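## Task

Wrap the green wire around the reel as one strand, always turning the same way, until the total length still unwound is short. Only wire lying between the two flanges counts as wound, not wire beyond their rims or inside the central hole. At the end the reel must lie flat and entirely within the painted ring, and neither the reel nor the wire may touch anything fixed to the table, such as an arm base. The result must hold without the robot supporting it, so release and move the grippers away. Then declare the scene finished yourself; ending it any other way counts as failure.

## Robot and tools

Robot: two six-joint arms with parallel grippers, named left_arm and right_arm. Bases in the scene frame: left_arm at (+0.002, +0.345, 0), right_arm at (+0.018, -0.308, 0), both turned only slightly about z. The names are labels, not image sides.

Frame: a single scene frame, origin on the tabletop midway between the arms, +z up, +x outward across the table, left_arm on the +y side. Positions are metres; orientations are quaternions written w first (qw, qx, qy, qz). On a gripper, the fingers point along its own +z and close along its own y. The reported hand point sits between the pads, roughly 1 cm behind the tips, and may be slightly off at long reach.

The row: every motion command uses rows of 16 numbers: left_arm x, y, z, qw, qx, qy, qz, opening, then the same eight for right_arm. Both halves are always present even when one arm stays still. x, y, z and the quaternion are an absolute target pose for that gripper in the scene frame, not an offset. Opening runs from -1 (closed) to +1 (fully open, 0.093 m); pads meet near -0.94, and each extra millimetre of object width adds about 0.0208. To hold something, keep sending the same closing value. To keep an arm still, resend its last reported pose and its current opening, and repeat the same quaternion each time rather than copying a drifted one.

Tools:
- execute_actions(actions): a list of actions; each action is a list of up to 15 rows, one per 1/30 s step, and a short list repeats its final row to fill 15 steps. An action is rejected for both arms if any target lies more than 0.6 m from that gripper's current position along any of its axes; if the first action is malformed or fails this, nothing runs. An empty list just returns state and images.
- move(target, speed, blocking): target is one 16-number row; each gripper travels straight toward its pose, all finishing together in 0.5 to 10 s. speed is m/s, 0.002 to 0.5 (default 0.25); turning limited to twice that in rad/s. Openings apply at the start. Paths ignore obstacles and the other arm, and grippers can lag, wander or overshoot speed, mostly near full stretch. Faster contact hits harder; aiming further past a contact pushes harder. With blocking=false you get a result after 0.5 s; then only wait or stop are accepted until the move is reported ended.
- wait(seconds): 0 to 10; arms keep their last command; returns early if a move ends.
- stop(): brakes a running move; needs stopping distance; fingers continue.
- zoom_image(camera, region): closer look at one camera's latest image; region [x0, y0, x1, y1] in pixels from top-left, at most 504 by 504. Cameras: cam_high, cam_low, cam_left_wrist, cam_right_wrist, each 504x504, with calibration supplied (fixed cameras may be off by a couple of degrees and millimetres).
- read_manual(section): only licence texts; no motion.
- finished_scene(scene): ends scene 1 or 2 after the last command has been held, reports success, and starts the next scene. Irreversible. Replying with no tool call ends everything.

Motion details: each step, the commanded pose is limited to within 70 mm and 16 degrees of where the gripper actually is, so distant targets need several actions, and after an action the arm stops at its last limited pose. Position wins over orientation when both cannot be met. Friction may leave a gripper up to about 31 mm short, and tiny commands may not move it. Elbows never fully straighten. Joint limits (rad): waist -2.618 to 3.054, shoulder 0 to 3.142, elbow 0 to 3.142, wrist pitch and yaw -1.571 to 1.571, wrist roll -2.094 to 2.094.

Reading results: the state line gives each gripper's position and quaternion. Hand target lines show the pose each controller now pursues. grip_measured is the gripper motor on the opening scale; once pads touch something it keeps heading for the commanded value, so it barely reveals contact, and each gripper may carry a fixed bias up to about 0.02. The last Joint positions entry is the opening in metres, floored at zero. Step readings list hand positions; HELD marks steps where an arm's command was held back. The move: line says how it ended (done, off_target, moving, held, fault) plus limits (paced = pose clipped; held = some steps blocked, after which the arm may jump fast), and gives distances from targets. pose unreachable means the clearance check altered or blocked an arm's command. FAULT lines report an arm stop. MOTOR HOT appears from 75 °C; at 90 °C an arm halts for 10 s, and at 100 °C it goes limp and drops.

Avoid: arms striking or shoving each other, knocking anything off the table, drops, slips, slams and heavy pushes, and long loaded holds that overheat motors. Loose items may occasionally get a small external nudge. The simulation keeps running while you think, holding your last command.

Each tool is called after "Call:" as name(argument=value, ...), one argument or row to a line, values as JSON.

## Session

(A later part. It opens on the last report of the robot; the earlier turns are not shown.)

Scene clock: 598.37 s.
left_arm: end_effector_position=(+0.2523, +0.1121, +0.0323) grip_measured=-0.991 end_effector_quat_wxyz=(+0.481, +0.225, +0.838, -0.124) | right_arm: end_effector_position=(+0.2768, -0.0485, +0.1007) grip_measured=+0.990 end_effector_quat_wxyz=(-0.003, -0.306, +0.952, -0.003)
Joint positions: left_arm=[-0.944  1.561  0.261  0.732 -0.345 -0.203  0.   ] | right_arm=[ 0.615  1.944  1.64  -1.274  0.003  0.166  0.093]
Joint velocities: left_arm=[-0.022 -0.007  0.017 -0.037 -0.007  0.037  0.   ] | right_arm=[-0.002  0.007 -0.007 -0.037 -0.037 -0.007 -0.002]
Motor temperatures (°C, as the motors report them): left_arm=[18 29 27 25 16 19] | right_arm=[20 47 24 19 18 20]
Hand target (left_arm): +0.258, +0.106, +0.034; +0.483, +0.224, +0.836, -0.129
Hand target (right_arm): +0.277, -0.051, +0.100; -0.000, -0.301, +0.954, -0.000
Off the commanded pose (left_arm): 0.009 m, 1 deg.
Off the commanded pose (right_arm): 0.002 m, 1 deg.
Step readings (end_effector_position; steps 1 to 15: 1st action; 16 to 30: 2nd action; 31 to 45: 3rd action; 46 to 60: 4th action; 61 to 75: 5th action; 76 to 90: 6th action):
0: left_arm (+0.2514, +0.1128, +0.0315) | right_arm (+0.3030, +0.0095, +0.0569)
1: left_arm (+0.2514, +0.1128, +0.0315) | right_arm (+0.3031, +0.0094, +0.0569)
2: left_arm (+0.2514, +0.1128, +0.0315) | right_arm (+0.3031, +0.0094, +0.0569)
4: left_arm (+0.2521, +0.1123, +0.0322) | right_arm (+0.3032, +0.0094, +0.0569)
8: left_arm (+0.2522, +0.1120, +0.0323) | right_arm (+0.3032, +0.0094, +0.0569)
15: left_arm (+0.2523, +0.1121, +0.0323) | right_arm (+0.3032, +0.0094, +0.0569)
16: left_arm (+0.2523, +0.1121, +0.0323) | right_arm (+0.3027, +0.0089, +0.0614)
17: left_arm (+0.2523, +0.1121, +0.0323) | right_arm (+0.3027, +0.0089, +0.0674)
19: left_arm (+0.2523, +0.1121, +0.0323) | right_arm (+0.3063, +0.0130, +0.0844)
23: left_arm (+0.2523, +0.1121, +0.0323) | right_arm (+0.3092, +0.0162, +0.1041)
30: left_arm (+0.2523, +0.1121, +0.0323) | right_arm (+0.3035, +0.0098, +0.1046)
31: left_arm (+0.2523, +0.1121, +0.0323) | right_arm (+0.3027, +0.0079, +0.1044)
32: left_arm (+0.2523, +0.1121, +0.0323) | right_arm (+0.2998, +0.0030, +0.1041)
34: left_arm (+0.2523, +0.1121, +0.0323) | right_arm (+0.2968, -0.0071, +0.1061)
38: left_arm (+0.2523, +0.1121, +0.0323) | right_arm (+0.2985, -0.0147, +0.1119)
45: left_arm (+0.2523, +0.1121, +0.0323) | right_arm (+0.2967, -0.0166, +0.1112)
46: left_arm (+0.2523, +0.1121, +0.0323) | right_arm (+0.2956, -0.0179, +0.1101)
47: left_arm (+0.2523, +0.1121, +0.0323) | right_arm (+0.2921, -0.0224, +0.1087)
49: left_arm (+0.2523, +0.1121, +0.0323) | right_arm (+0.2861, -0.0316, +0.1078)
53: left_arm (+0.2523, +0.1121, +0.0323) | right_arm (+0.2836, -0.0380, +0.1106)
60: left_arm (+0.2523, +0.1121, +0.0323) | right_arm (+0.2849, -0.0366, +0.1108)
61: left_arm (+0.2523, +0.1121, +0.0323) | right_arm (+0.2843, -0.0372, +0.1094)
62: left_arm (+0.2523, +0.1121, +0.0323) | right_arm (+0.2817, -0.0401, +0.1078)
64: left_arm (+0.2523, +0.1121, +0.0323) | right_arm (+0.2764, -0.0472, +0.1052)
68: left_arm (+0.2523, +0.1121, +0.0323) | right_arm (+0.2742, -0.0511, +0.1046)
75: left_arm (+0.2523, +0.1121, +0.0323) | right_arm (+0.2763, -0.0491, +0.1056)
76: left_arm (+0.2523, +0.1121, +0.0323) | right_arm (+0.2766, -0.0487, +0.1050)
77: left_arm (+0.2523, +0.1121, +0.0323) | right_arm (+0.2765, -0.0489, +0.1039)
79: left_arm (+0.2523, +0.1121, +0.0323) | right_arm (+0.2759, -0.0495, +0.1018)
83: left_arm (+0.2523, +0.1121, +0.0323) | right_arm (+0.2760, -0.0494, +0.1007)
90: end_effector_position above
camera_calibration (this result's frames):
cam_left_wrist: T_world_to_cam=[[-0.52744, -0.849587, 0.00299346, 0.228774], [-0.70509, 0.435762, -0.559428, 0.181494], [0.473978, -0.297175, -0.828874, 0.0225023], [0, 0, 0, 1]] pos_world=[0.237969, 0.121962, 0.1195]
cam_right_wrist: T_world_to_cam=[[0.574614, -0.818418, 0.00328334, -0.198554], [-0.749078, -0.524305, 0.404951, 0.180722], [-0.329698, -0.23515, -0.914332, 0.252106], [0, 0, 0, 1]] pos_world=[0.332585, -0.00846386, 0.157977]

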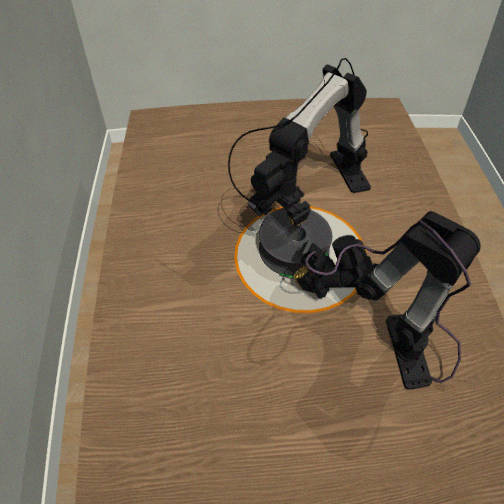

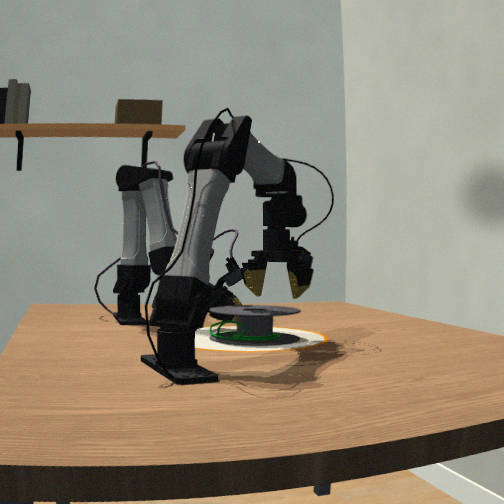

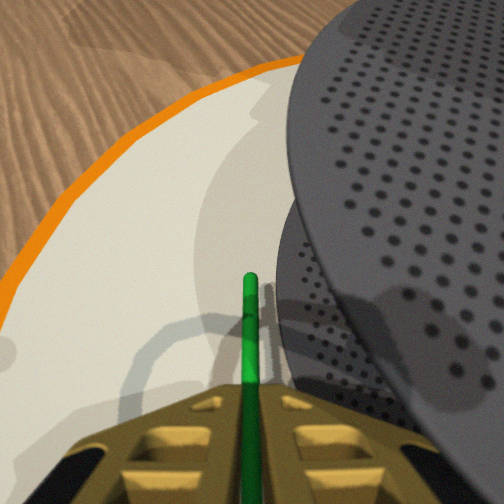

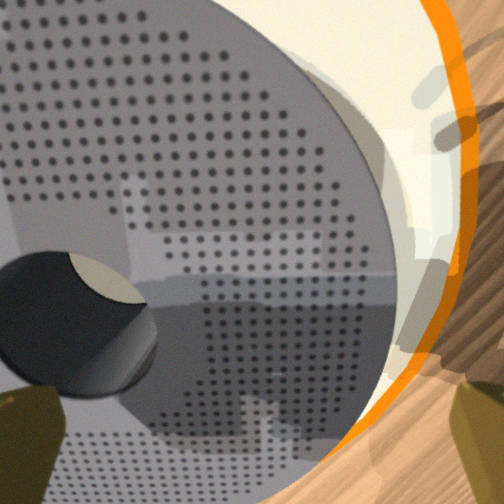

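Call:
move(
  target=[0.258,0.106,0.034,0.483,0.2241,0.8365,-0.1294,-1,0.2767,-0.0508,0.043,0,-0.3007,0.9537,0,1],
  speed=0.08,
)

Call:
execute_actions(
  actions=[
    [[0.258,0.106,0.034,0.483,0.2241,0.8365,-0.1294,-1,0.2767,-0.0508,0.043,0,-0.3007,0.9537,0,0.3]],
    [[0.258,0.106,0.034,0.483,0.2241,0.8365,-0.1294,-1,0.2767,-0.0508,0.043,0,-0.3007,0.9537,0,0.3]],
  ],
)

Scene clock: 599.93 s.
left_arm: end_effector_position=(+0.2522, +0.1122, +0.0320) grip_measured=-0.991 end_effector_quat_wxyz=(+0.481, +0.225, +0.839, -0.124) | right_arm: end_effector_position=(+0.2773, -0.0480, +0.0552) grip_measured=+0.990 end_effector_quat_wxyz=(+0.012, -0.306, +0.952, +0.004)
Joint positions: left_arm=[-0.944  1.561  0.261  0.731 -0.345 -0.203  0.   ] | right_arm=[ 0.615  1.944  1.457 -1.059  0.003  0.167  0.093]
Joint velocities: left_arm=[-0.002  0.017 -0.007  0.066 -0.007  0.007  0.   ] | right_arm=[-0.017 -0.007 -0.007 -0.037  0.037 -0.007 -0.   ]
Motor temperatures (°C, as the motors report them): left_arm=[18 29 27 25 16 19] | right_arm=[20 47 24 19 18 20]
Hand target (left_arm): +0.258, +0.106, +0.034; +0.483, +0.224, +0.837, -0.129
Hand target (right_arm): +0.276, -0.052, +0.043; +0.000, -0.301, +0.954, +0.000
Off the commanded pose (left_arm): 0.009 m, 1 deg.
Off the commanded pose (right_arm): 0.013 m, 2 deg.
move: off_target (right_arm)
camera_calibration (this result's frames):
cam_left_wrist: T_world_to_cam=[[-0.527438, -0.84959, 0.00258909, 0.228838], [-0.705479, 0.43627, -0.558541, 0.181271], [0.473401, -0.296422, -0.829473, 0.0224719], [0, 0, 0, 1]] pos_world=[0.237942, 0.121997, 0.119294]
cam_right_wrist: T_world_to_cam=[[0.573979, -0.818866, -0.00243335, -0.19781], [-0.758399, -0.532711, 0.375565, 0.203585], [-0.308834, -0.213721, -0.926793, 0.206719], [0, 0, 0, 1]] pos_world=[0.331779, -0.00934841, 0.114645]

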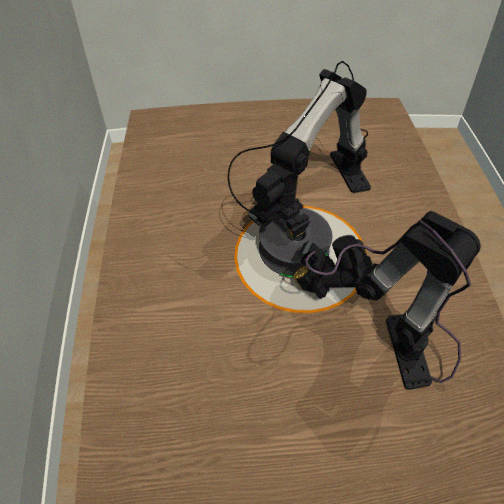

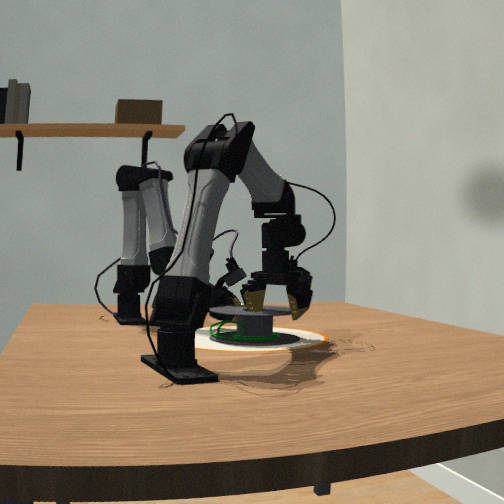

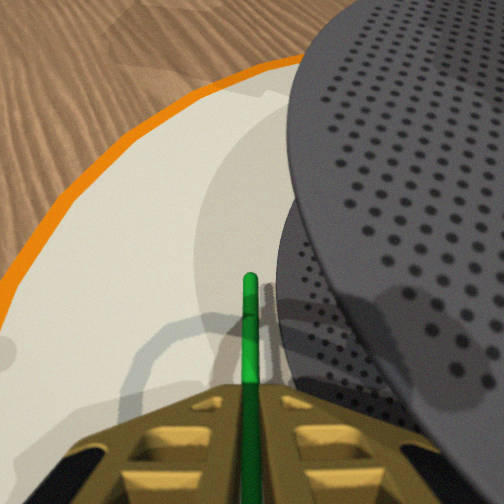

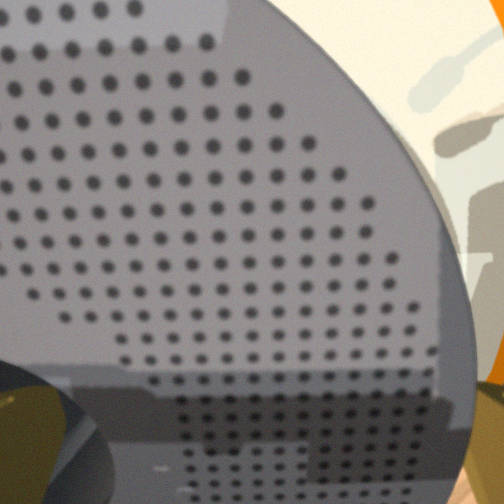

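Scene clock: 600.93 s.
left_arm: end_effector_position=(+0.2531, +0.1130, +0.0313) grip_measured=-0.991 end_effector_quat_wxyz=(+0.480, +0.224, +0.840, -0.121) | right_arm: end_effector_position=(+0.2794, -0.0519, +0.0546) grip_measured=+0.388 end_effector_quat_wxyz=(+0.012, -0.302, +0.953, -0.003)
Joint positions: left_arm=[-0.941  1.564  0.263  0.728 -0.347 -0.203  0.   ] | right_arm=[ 0.609  1.946  1.457 -1.063  0.016  0.169  0.064]
Joint velocities: left_arm=[-0.022  0.002 -0.012 -0.022 -0.051 -0.037  0.   ] | right_arm=[-0.002 -0.002  0.002 -0.051  0.051  0.007 -0.   ]
Motor temperatures (°C, as the motors report them): left_arm=[18 29 27 25 16 19] | right_arm=[20 47 24 19 18 20]
Hand target (left_arm): +0.258, +0.106, +0.034; +0.483, +0.224, +0.837, -0.129
Hand target (right_arm): +0.276, -0.051, +0.043; -0.000, -0.301, +0.954, -0.000
Off the commanded pose (left_arm): 0.009 m, 1 deg.
Off the commanded pose (right_arm): 0.012 m, 1 deg.
Step readings (end_effector_position; steps 1 to 15: 1st action; 16 to 30: 2nd action):
0: left_arm (+0.2522, +0.1122, +0.0320) | right_arm (+0.2773, -0.0480, +0.0552)
1: left_arm (+0.2522, +0.1122, +0.0320) | right_arm (+0.2773, -0.0480, +0.0552)
2: left_arm (+0.2525, +0.1128, +0.0319) | right_arm (+0.2788, -0.0507, +0.0552)
4: left_arm (+0.2531, +0.1130, +0.0315) | right_arm (+0.2794, -0.0519, +0.0546)
8: left_arm (+0.2531, +0.1130, +0.0313) | right_arm (+0.2794, -0.0519, +0.0546)
15: left_arm (+0.2531, +0.1130, +0.0313) | right_arm (+0.2794, -0.0519, +0.0546)
16: left_arm (+0.2531, +0.1130, +0.0313) | right_arm (+0.2794, -0.0519, +0.0546)
17: left_arm (+0.2531, +0.1130, +0.0313) | right_arm (+0.2794, -0.0519, +0.0546)
19: left_arm (+0.2531, +0.1130, +0.0313) | right_arm (+0.2794, -0.0519, +0.0546)
23: left_arm (+0.2531, +0.1130, +0.0313) | right_arm (+0.2794, -0.0519, +0.0546)
30: end_effector_position above
camera_calibration (this result's frames):
cam_left_wrist: T_world_to_cam=[[-0.523799, -0.851842, 0.00027369, 0.2294], [-0.708182, 0.435284, -0.555883, 0.181836], [0.473406, -0.291365, -0.83126, 0.0211239], [0, 0, 0, 1]] pos_world=[0.238933, 0.122417, 0.118576]
cam_right_wrist: T_world_to_cam=[[0.567788, -0.8231, 0.011068, -0.201404], [-0.76399, -0.521912, 0.379378, 0.2053], [-0.30649, -0.223862, -0.925175, 0.204663], [0, 0, 0, 1]] pos_world=[0.333929, -0.0128108, 0.113692]

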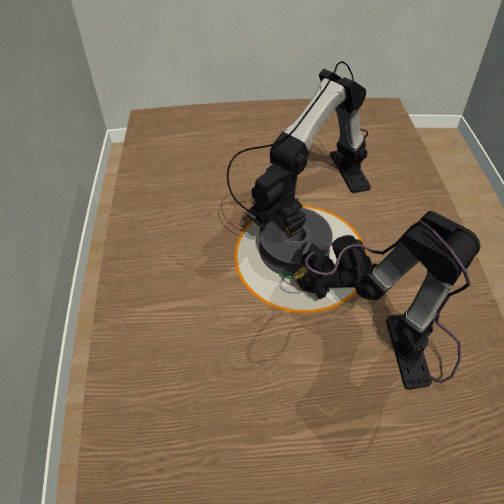

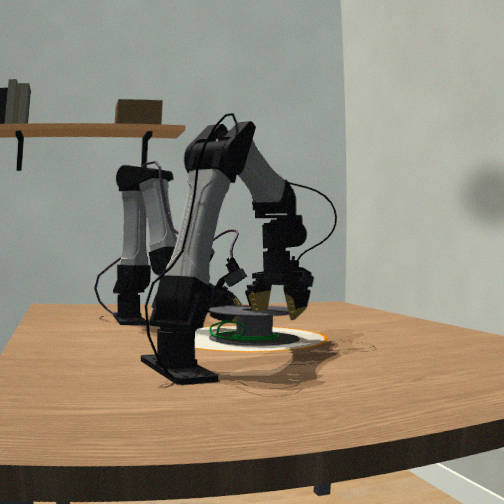

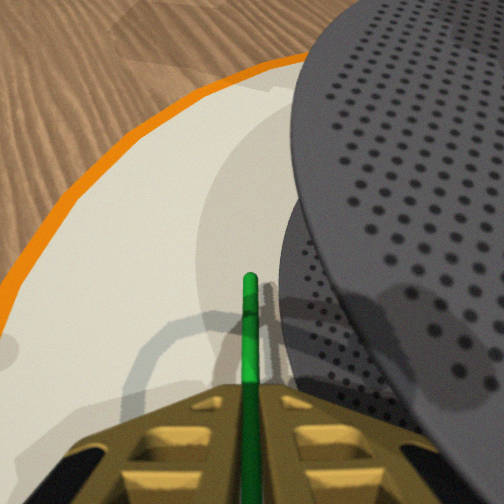

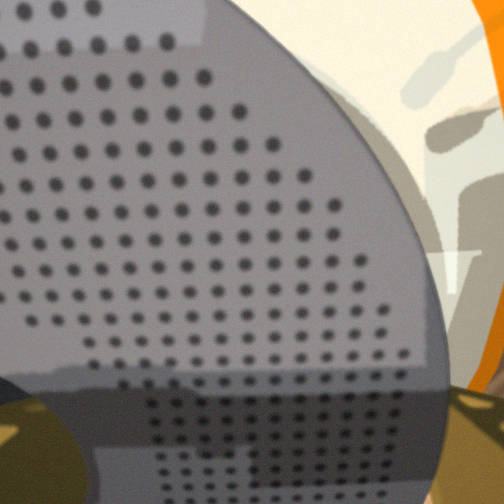

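Call:
move(
  target=[0.272,0.102,0.03,0.483,0.2241,0.8365,-0.1294,-1,0.287,-0.027,0.046,0,-0.39,0.921,0,0.3],
  speed=0.03,
)

Scene clock: 605.27 s.
left_arm: end_effector_position=(+0.2601, +0.1165, +0.0190) grip_measured=-0.991 end_effector_quat_wxyz=(+0.465, +0.228, +0.848, -0.109) | right_arm: end_effector_position=(+0.2947, -0.0374, +0.0550) grip_measured=+0.388 end_effector_quat_wxyz=(+0.015, -0.366, +0.930, -0.004)
Joint positions: left_arm=[-0.907  1.621  0.284  0.728 -0.322 -0.185  0.   ] | right_arm=[ 0.609  2.019  1.563 -1.091  0.018  0.033  0.064]
Joint velocities: left_arm=[-0.002  0.012 -0.007 -0.007 -0.022  0.037  0.   ] | right_arm=[ 0.002  0.012 -0.002 -0.022 -0.037 -0.081 -0.001]
Motor temperatures (°C, as the motors report them): left_arm=[18 29 28 26 16 19] | right_arm=[20 46 24 19 18 20]
Hand target (left_arm): +0.271, +0.103, +0.031; +0.483, +0.224, +0.837, -0.129
Hand target (right_arm): +0.287, -0.028, +0.046; +0.000, -0.390, +0.921, -0.000
Off the commanded pose (left_arm): 0.022 m, 3 deg.
Off the commanded pose (right_arm): 0.016 m, 3 deg.
move: off_target (left_arm, right_arm)
camera_calibration (this result's frames):
cam_left_wrist: T_world_to_cam=[[-0.520312, -0.853859, -0.0141741, 0.235678], [-0.724033, 0.44988, -0.522862, 0.180213], [0.452826, -0.261789, -0.8523, 0.010919], [0, 0, 0, 1]] pos_world=[0.248162, 0.12302, 0.106873]
cam_right_wrist: T_world_to_cam=[[0.673552, -0.738963, 0.0161742, -0.226406], [-0.689008, -0.619796, 0.375659, 0.198792], [-0.267574, -0.26417, -0.926617, 0.200093], [0, 0, 0, 1]] pos_world=[0.343005, 0.0087638, 0.114393]

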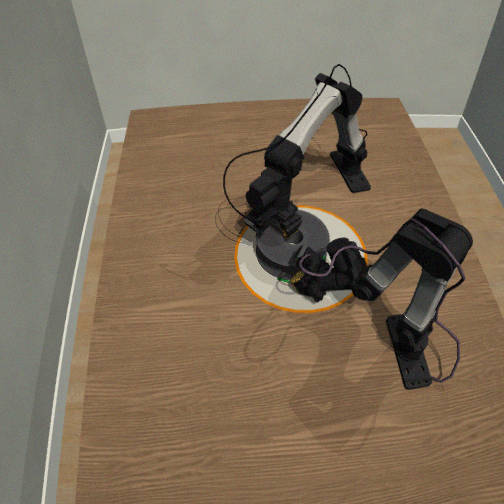

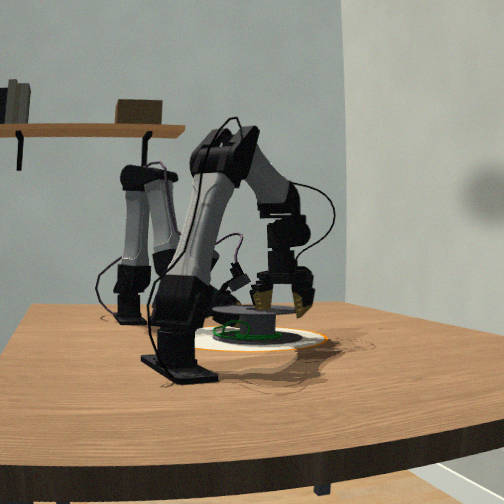

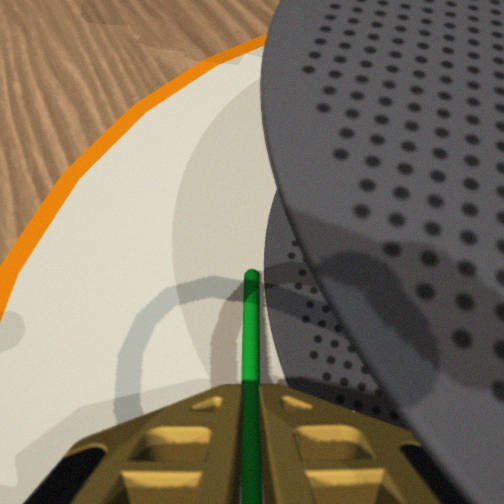

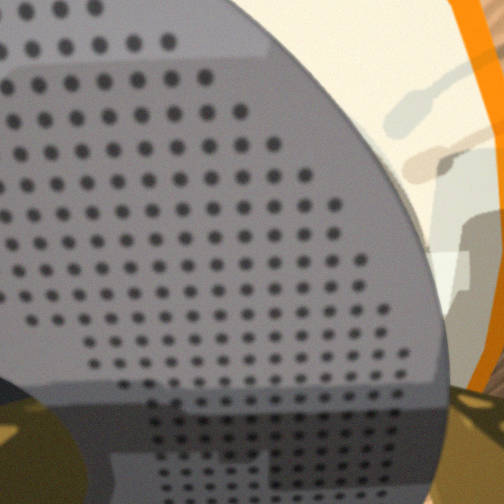

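Call:
move(
  target=[0.286,0.092,0.042,0.483,0.2241,0.8365,-0.1294,-1,0.292,-0.008,0.046,0,-0.477,0.879,0,0.3],
  speed=0.03,
)

Scene clock: 610.67 s.
left_arm: end_effector_position=(+0.2636, +0.1152, +0.0139) grip_measured=-0.991 end_effector_quat_wxyz=(+0.444, +0.245, +0.857, -0.091) | right_arm: end_effector_position=(+0.3119, -0.0258, +0.0592) grip_measured=+0.388 end_effector_quat_wxyz=(+0.027, -0.432, +0.901, -0.011)
Joint positions: left_arm=[-0.896  1.621  0.336  0.618 -0.311 -0.161  0.   ] | right_arm=[ 0.608  2.078  1.666 -1.117  0.039 -0.113  0.064]
Joint velocities: left_arm=[-0.007 -0.002 -0.002  0.007  0.007  0.022  0.   ] | right_arm=[-0.002 -0.017 -0.002  0.037 -0.037 -0.051 -0.   ]
Motor temperatures (°C, as the motors report them): left_arm=[18 28 28 26 16 19] | right_arm=[20 46 25 19 18 20]
Hand target (left_arm): +0.283, +0.094, +0.044; +0.483, +0.225, +0.836, -0.128
Hand target (right_arm): +0.292, -0.010, +0.046; +0.001, -0.476, +0.879, -0.001
Off the commanded pose (left_arm): 0.043 m, 7 deg.
Off the commanded pose (right_arm): 0.030 m, 7 deg.
move: off_target (left_arm, right_arm)
camera_calibration (this result's frames):
cam_left_wrist: T_world_to_cam=[[-0.531362, -0.845892, -0.0460538, 0.238782], [-0.735011, 0.487375, -0.471406, 0.178567], [0.421204, -0.216637, -0.880713, 0.00821083], [0, 0, 0, 1]] pos_world=[0.25467, 0.116733, 0.102406]
cam_right_wrist: T_world_to_cam=[[0.772127, -0.634081, 0.0419733, -0.259076], [-0.603131, -0.710434, 0.362652, 0.187892], [-0.200131, -0.305329, -0.930979, 0.189823], [0, 0, 0, 1]] pos_world=[0.351353, 0.0271686, 0.119456]

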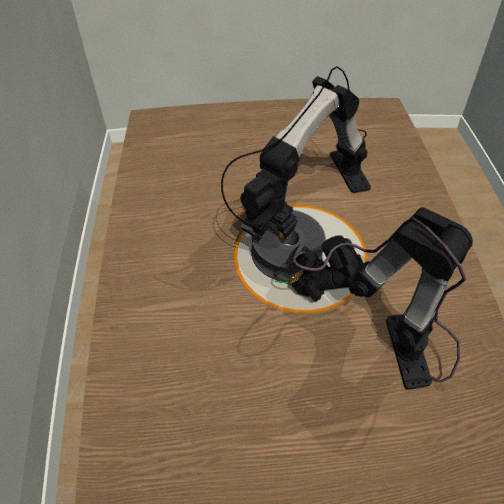

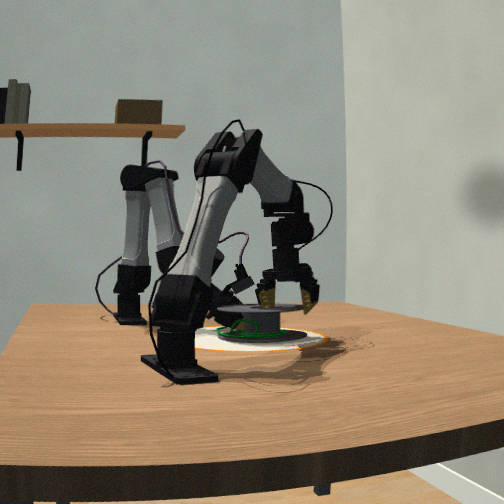

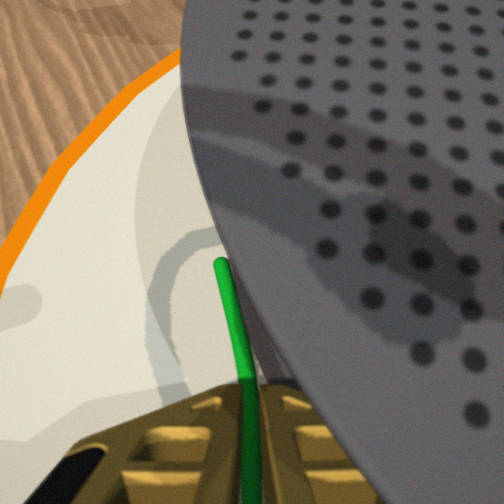

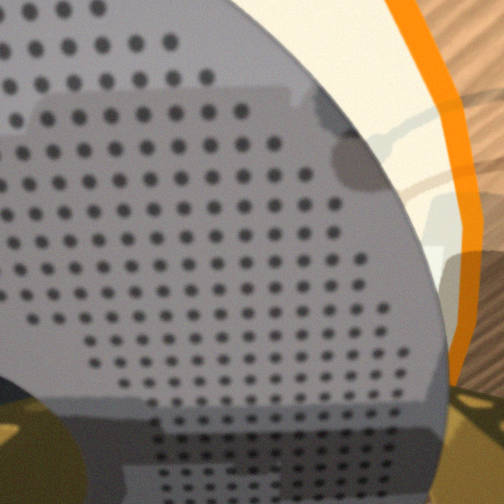

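Call:
move(
  target=[0.255,0.128,0.025,0.483,0.2241,0.8365,-0.1294,-1,0.308,-0.028,0.05,0,-0.432,0.901,0,0.3],
  speed=0.03,
)

Scene clock: 613.40 s.
left_arm: end_effector_position=(+0.2538, +0.1278, +0.0144) grip_measured=-0.991 end_effector_quat_wxyz=(+0.469, +0.234, +0.844, -0.115) | right_arm: end_effector_position=(+0.3088, -0.0243, +0.0551) grip_measured=+0.388 end_effector_quat_wxyz=(+0.015, -0.431, +0.902, +0.002)
Joint positions: left_arm=[-0.885  1.621  0.217  0.813 -0.291 -0.161  0.   ] | right_arm=[ 0.602  2.088  1.666 -1.119  0.006 -0.116  0.064]
Joint velocities: left_arm=[-0.017 -0.002 -0.012  0.066 -0.037 -0.007  0.   ] | right_arm=[ 0.007  0.012  0.012  0.037  0.022  0.007 -0.   ]
Motor temperatures (°C, as the motors report them): left_arm=[18 29 28 27 16 19] | right_arm=[20 46 25 19 18 20]
Hand target (left_arm): +0.255, +0.128, +0.025; +0.483, +0.225, +0.836, -0.129
Hand target (right_arm): +0.308, -0.028, +0.050; +0.000, -0.432, +0.902, +0.001
Off the commanded pose (left_arm): 0.011 m, 3 deg.
Off the commanded pose (right_arm): 0.006 m, 2 deg.
move: off_target (left_arm)
camera_calibration (this result's frames):
cam_left_wrist: T_world_to_cam=[[-0.534185, -0.845277, -0.0123916, 0.244388], [-0.712342, 0.457971, -0.531818, 0.164299], [0.455209, -0.275262, -0.846768, 0.0138385], [0, 0, 0, 1]] pos_world=[0.241287, 0.135141, 0.102124]
cam_right_wrist: T_world_to_cam=[[0.771504, -0.636172, 0.00815472, -0.253601], [-0.592992, -0.714376, 0.371521, 0.184865], [-0.230525, -0.291465, -0.928389, 0.195396], [0, 0, 0, 1]] pos_world=[0.350322, 0.0276804, 0.11479]

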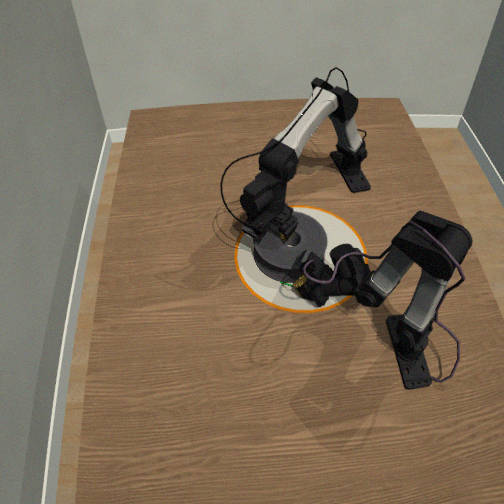

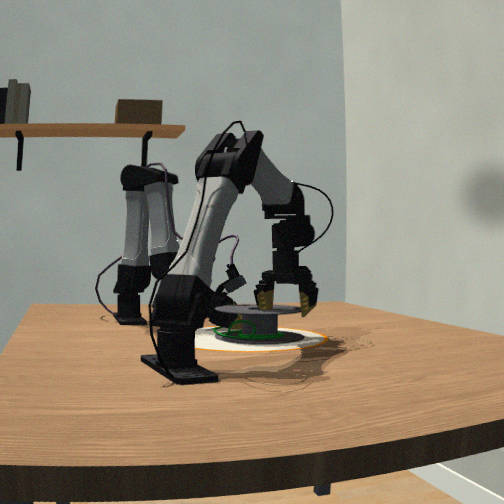

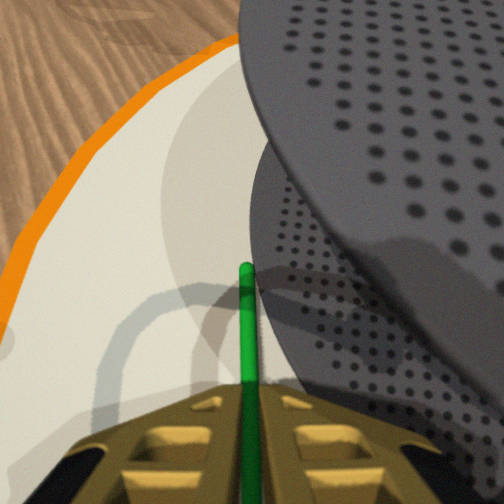

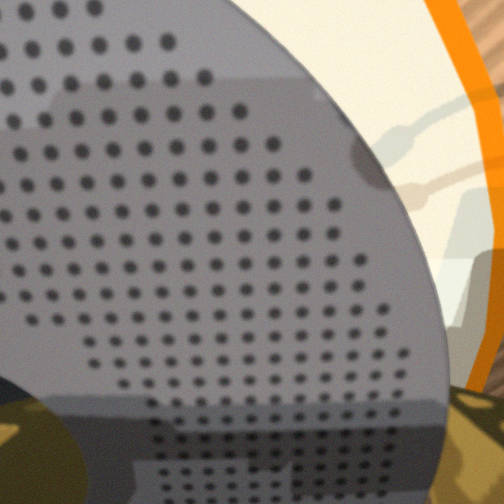

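Call:
move(
  target=[0.255,0.128,0.03,0.483,0.2241,0.8365,-0.1294,-1,0.283,-0.024,0.046,0,-0.432,0.901,0,0.3],
  speed=0.03,
)

Scene clock: 623.20 s.
left_arm: end_effector_position=(+0.2546, +0.1263, +0.0236) grip_measured=-0.991 end_effector_quat_wxyz=(+0.477, +0.231, +0.839, -0.122) | right_arm: end_effector_position=(+0.2972, -0.0229, +0.0540) grip_measured=+0.388 end_effector_quat_wxyz=(+0.017, -0.422, +0.906, +0.004)
Joint positions: left_arm=[-0.885  1.579  0.217  0.794 -0.288 -0.161  0.   ] | right_arm=[ 0.625  2.057  1.615 -1.095  0.005 -0.073  0.064]
Joint velocities: left_arm=[-0.017  0.007  0.002 -0.095 -0.037  0.007  0.   ] | right_arm=[-0.002 -0.002  0.007 -0.007  0.007  0.022  0.   ]
Motor temperatures (°C, as the motors report them): left_arm=[18 29 27 27 16 19] | right_arm=[20 46 25 19 18 20]
Hand target (left_arm): +0.255, +0.128, +0.030; +0.483, +0.224, +0.836, -0.129
Hand target (right_arm): +0.283, -0.025, +0.047; -0.000, -0.432, +0.902, -0.001
Off the commanded pose (left_arm): 0.007 m, 1 deg.
Off the commanded pose (right_arm): 0.016 m, 2 deg.
move: off_target (right_arm)
camera_calibration (this result's frames):
cam_left_wrist: T_world_to_cam=[[-0.535683, -0.844408, -0.0044758, 0.243757], [-0.703745, 0.449365, -0.550286, 0.169799], [0.466677, -0.291629, -0.834964, 0.0197586], [0, 0, 0, 1]] pos_world=[0.240851, 0.135291, 0.111027]
cam_right_wrist: T_world_to_cam=[[0.758764, -0.651338, 0.00600611, -0.240158], [-0.607424, -0.704217, 0.367579, 0.184131], [-0.235188, -0.282554, -0.929973, 0.193835], [0, 0, 0, 1]] pos_world=[0.339657, 0.0280132, 0.114021]

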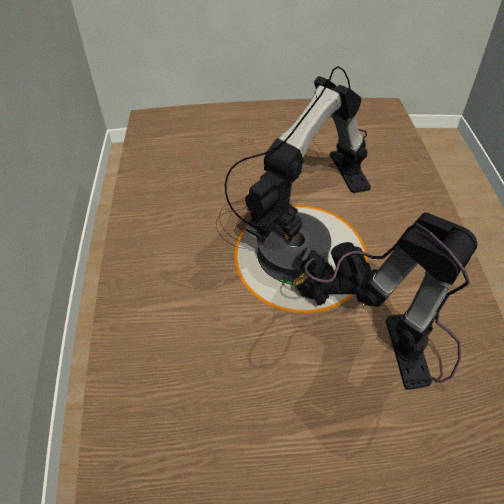

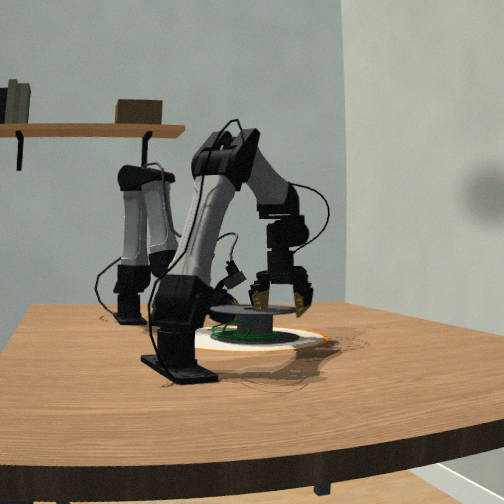

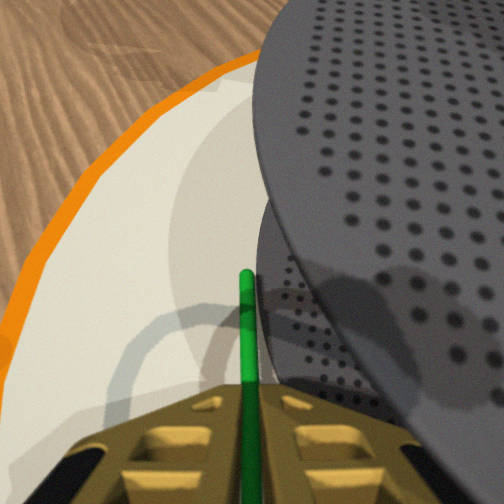

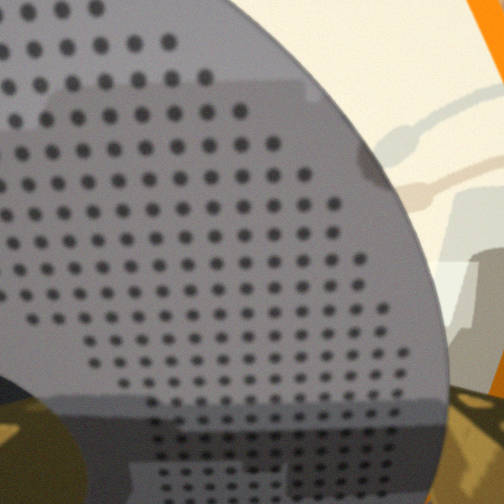

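Call:
execute_actions(
  actions=[
    [[0.255,0.128,0.03,0.483,0.2241,0.8365,-0.1294,-1,0.297,-0.023,0.052,0,-0.422,0.906,0,1]],
    [[0.255,0.128,0.03,0.483,0.2241,0.8365,-0.1294,-1,0.295,-0.027,0.105,0,-0.422,0.906,0,1]],
    [[0.255,0.128,0.03,0.483,0.2241,0.8365,-0.1294,-1,0.28,-0.04,0.105,0,-0.27,0.963,0,1]],
    [[0.255,0.128,0.03,0.483,0.2241,0.8365,-0.1294,-1,0.263,-0.044,0.10,0,-0.1305,0.9914,0,1]],
    [[0.255,0.128,0.03,0.483,0.2241,0.8365,-0.1294,-1,0.263,-0.044,0.09,0,-0.1305,0.9914,0,1]],
  ],
)

Scene clock: 626.53 s.
left_arm: end_effector_position=(+0.2546, +0.1264, +0.0235) grip_measured=-0.991 end_effector_quat_wxyz=(+0.477, +0.231, +0.839, -0.122) | right_arm: end_effector_position=(+0.2671, -0.0461, +0.0918) grip_measured=+0.990 end_effector_quat_wxyz=(-0.001, -0.129, +0.992, -0.004)
Joint positions: left_arm=[-0.885  1.579  0.217  0.794 -0.288 -0.161  0.   ] | right_arm=[ 0.639  1.926  1.579 -1.23   0.004  0.555  0.093]
Joint velocities: left_arm=[-0.007  0.017 -0.022  0.022 -0.007  0.037  0.   ] | right_arm=[-0.007  0.002  0.012  0.066  0.066  0.051  0.   ]
Motor temperatures (°C, as the motors report them): left_arm=[18 29 27 27 16 19] | right_arm=[20 46 25 19 18 20]
Hand target (left_arm): +0.255, +0.128, +0.030; +0.483, +0.224, +0.836, -0.129
Hand target (right_arm): +0.263, -0.044, +0.090; +0.000, -0.131, +0.991, -0.000
Off the commanded pose (left_arm): 0.007 m, 1 deg.
Off the commanded pose (right_arm): 0.005 m, 0 deg.
Step readings (end_effector_position; steps 1 to 15: 1st action; 16 to 30: 2nd action; 31 to 45: 3rd action; 46 to 60: 4th action; 61 to 75: 5th action):
0: left_arm (+0.2546, +0.1264, +0.0235) | right_arm (+0.2971, -0.0230, +0.0539)
1: left_arm (+0.2546, +0.1264, +0.0235) | right_arm (+0.2974, -0.0226, +0.0549)
2: left_arm (+0.2546, +0.1264, +0.0235) | right_arm (+0.2977, -0.0223, +0.0551)
4: left_arm (+0.2546, +0.1264, +0.0235) | right_arm (+0.2982, -0.0218, +0.0553)
8: left_arm (+0.2546, +0.1264, +0.0235) | right_arm (+0.2973, -0.0227, +0.0551)
15: left_arm (+0.2546, +0.1264, +0.0235) | right_arm (+0.2964, -0.0237, +0.0551)
16: left_arm (+0.2546, +0.1264, +0.0235) | right_arm (+0.2957, -0.0244, +0.0596)
17: left_arm (+0.2546, +0.1264, +0.0235) | right_arm (+0.2956, -0.0245, +0.0662)
19: left_arm (+0.2546, +0.1264, +0.0235) | right_arm (+0.3000, -0.0200, +0.0840)
23: left_arm (+0.2546, +0.1264, +0.0235) | right_arm (+0.3035, -0.0164, +0.1041)
30: left_arm (+0.2546, +0.1264, +0.0235) | right_arm (+0.2969, -0.0231, +0.1043)
31: left_arm (+0.2546, +0.1264, +0.0235) | right_arm (+0.2958, -0.0243, +0.1039)
32: left_arm (+0.2546, +0.1264, +0.0235) | right_arm (+0.2924, -0.0277, +0.1034)
34: left_arm (+0.2546, +0.1264, +0.0235) | right_arm (+0.2866, -0.0336, +0.1037)
38: left_arm (+0.2546, +0.1264, +0.0235) | right_arm (+0.2836, -0.0368, +0.1062)
45: left_arm (+0.2546, +0.1264, +0.0235) | right_arm (+0.2826, -0.0378, +0.1059)
46: left_arm (+0.2546, +0.1264, +0.0235) | right_arm (+0.2815, -0.0381, +0.1048)
47: left_arm (+0.2546, +0.1264, +0.0235) | right_arm (+0.2783, -0.0407, +0.1031)
49: left_arm (+0.2546, +0.1264, +0.0235) | right_arm (+0.2710, -0.0460, +0.1005)
53: left_arm (+0.2546, +0.1264, +0.0235) | right_arm (+0.2658, -0.0481, +0.0997)
60: left_arm (+0.2546, +0.1264, +0.0235) | right_arm (+0.2671, -0.0461, +0.1006)
61: left_arm (+0.2546, +0.1264, +0.0235) | right_arm (+0.2673, -0.0459, +0.0994)
62: left_arm (+0.2546, +0.1264, +0.0235) | right_arm (+0.2671, -0.0461, +0.0977)
64: left_arm (+0.2546, +0.1264, +0.0235) | right_arm (+0.2657, -0.0476, +0.0938)
68: left_arm (+0.2546, +0.1264, +0.0235) | right_arm (+0.2656, -0.0477, +0.0919)
75: end_effector_position above
camera_calibration (this result's frames):
cam_left_wrist: T_world_to_cam=[[-0.535518, -0.844513, -0.00425915, 0.243737], [-0.70406, 0.449229, -0.549994, 0.169809], [0.46639, -0.291533, -0.835158, 0.0197862], [0, 0, 0, 1]] pos_world=[0.240853, 0.135324, 0.110957]
cam_right_wrist: T_world_to_cam=[[0.244922, -0.969527, 0.00555485, -0.11006], [-0.888771, -0.222225, 0.400876, 0.229901], [-0.387426, -0.103121, -0.916115, 0.263006], [0, 0, 0, 1]] pos_world=[0.333181, -0.0284948, 0.149394]

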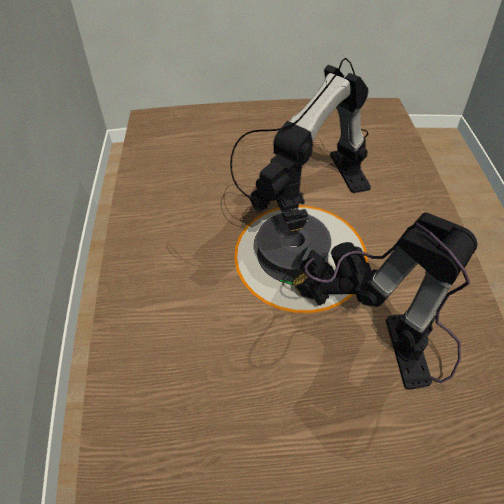

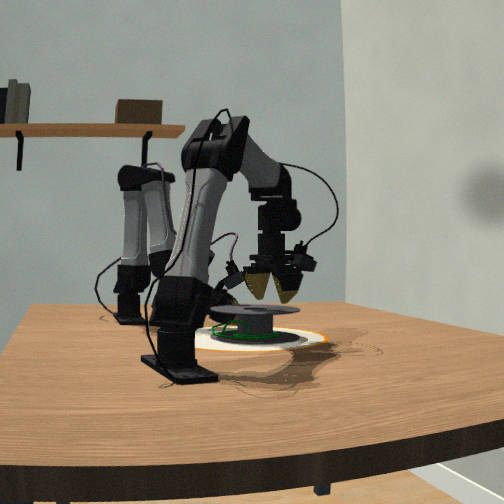

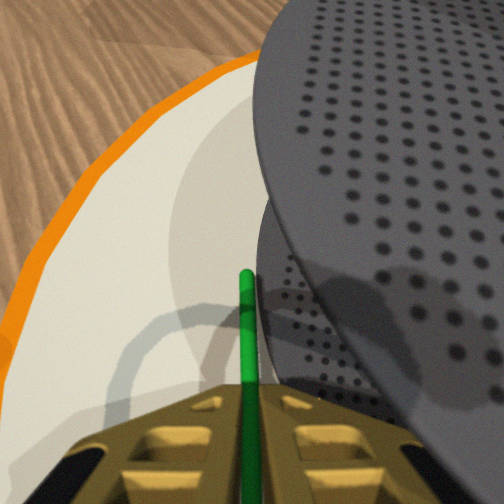

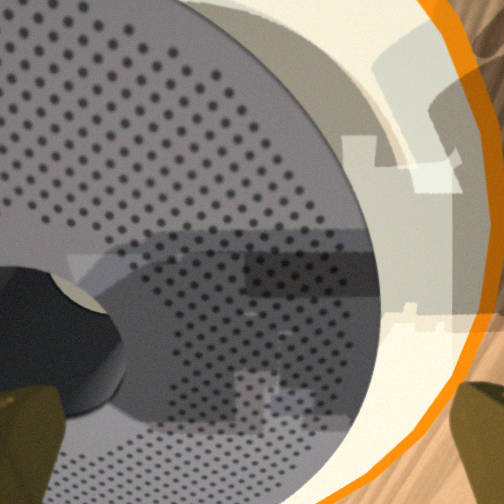

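Call:
execute_actions(
  actions=[],
)

Scene clock: 628.33 s.
left_arm: end_effector_position=(+0.2546, +0.1264, +0.0235) grip_measured=-0.991 end_effector_quat_wxyz=(+0.477, +0.231, +0.839, -0.122) | right_arm: end_effector_position=(+0.2674, -0.0458, +0.0918) grip_measured=+0.990 end_effector_quat_wxyz=(-0.000, -0.128, +0.992, -0.003)
Joint positions: left_arm=[-0.885  1.579  0.217  0.794 -0.288 -0.161  0.   ] | right_arm=[ 0.639  1.926  1.579 -1.228  0.004  0.556  0.093]
Joint velocities: left_arm=[-0.012 -0.002 -0.002 -0.007  0.037 -0.007  0.   ] | right_arm=[ 0.002  0.007  0.002  0.007  0.022  0.051 -0.001]
Motor temperatures (°C, as the motors report them): left_arm=[18 29 27 27 16 19] | right_arm=[20 46 25 19 18 20]
Hand target (left_arm): +0.255, +0.128, +0.030; +0.483, +0.224, +0.836, -0.129
Hand target (right_arm): +0.263, -0.044, +0.090; +0.000, -0.131, +0.991, -0.000
Off the commanded pose (left_arm): 0.007 m, 1 deg.
Off the commanded pose (right_arm): 0.005 m, 0 deg.
camera_calibration (this result's frames):
cam_left_wrist: T_world_to_cam=[[-0.535518, -0.844513, -0.00425915, 0.243737], [-0.70406, 0.449229, -0.549994, 0.169809], [0.46639, -0.291533, -0.835158, 0.0197862], [0, 0, 0, 1]] pos_world=[0.240853, 0.135324, 0.110957]
cam_right_wrist: T_world_to_cam=[[0.244176, -0.96972, 0.00453319, -0.109527], [-0.889467, -0.222101, 0.399398, 0.230587], [-0.386298, -0.101556, -0.916766, 0.262992], [0, 0, 0, 1]] pos_world=[0.333437, -0.0282891, 0.149503]

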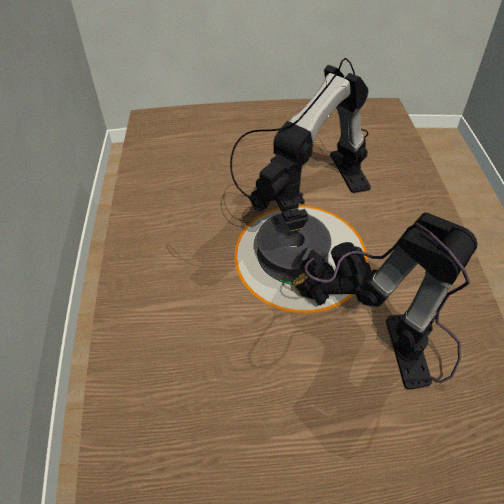

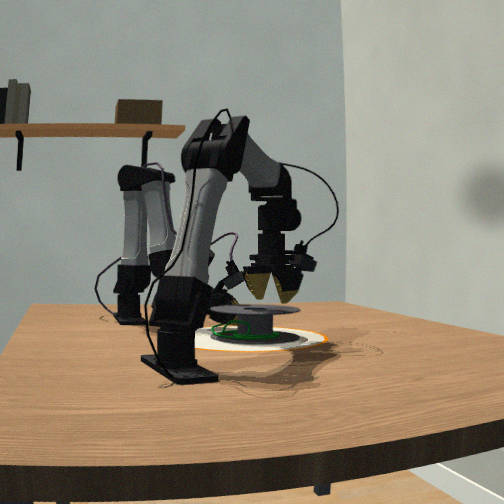

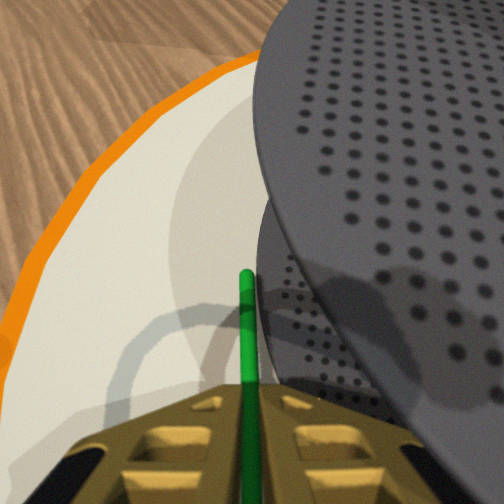

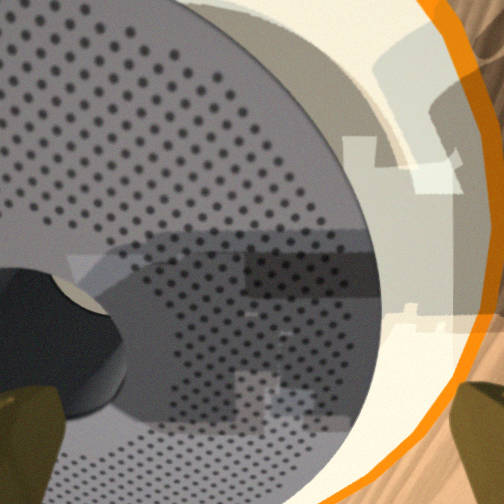

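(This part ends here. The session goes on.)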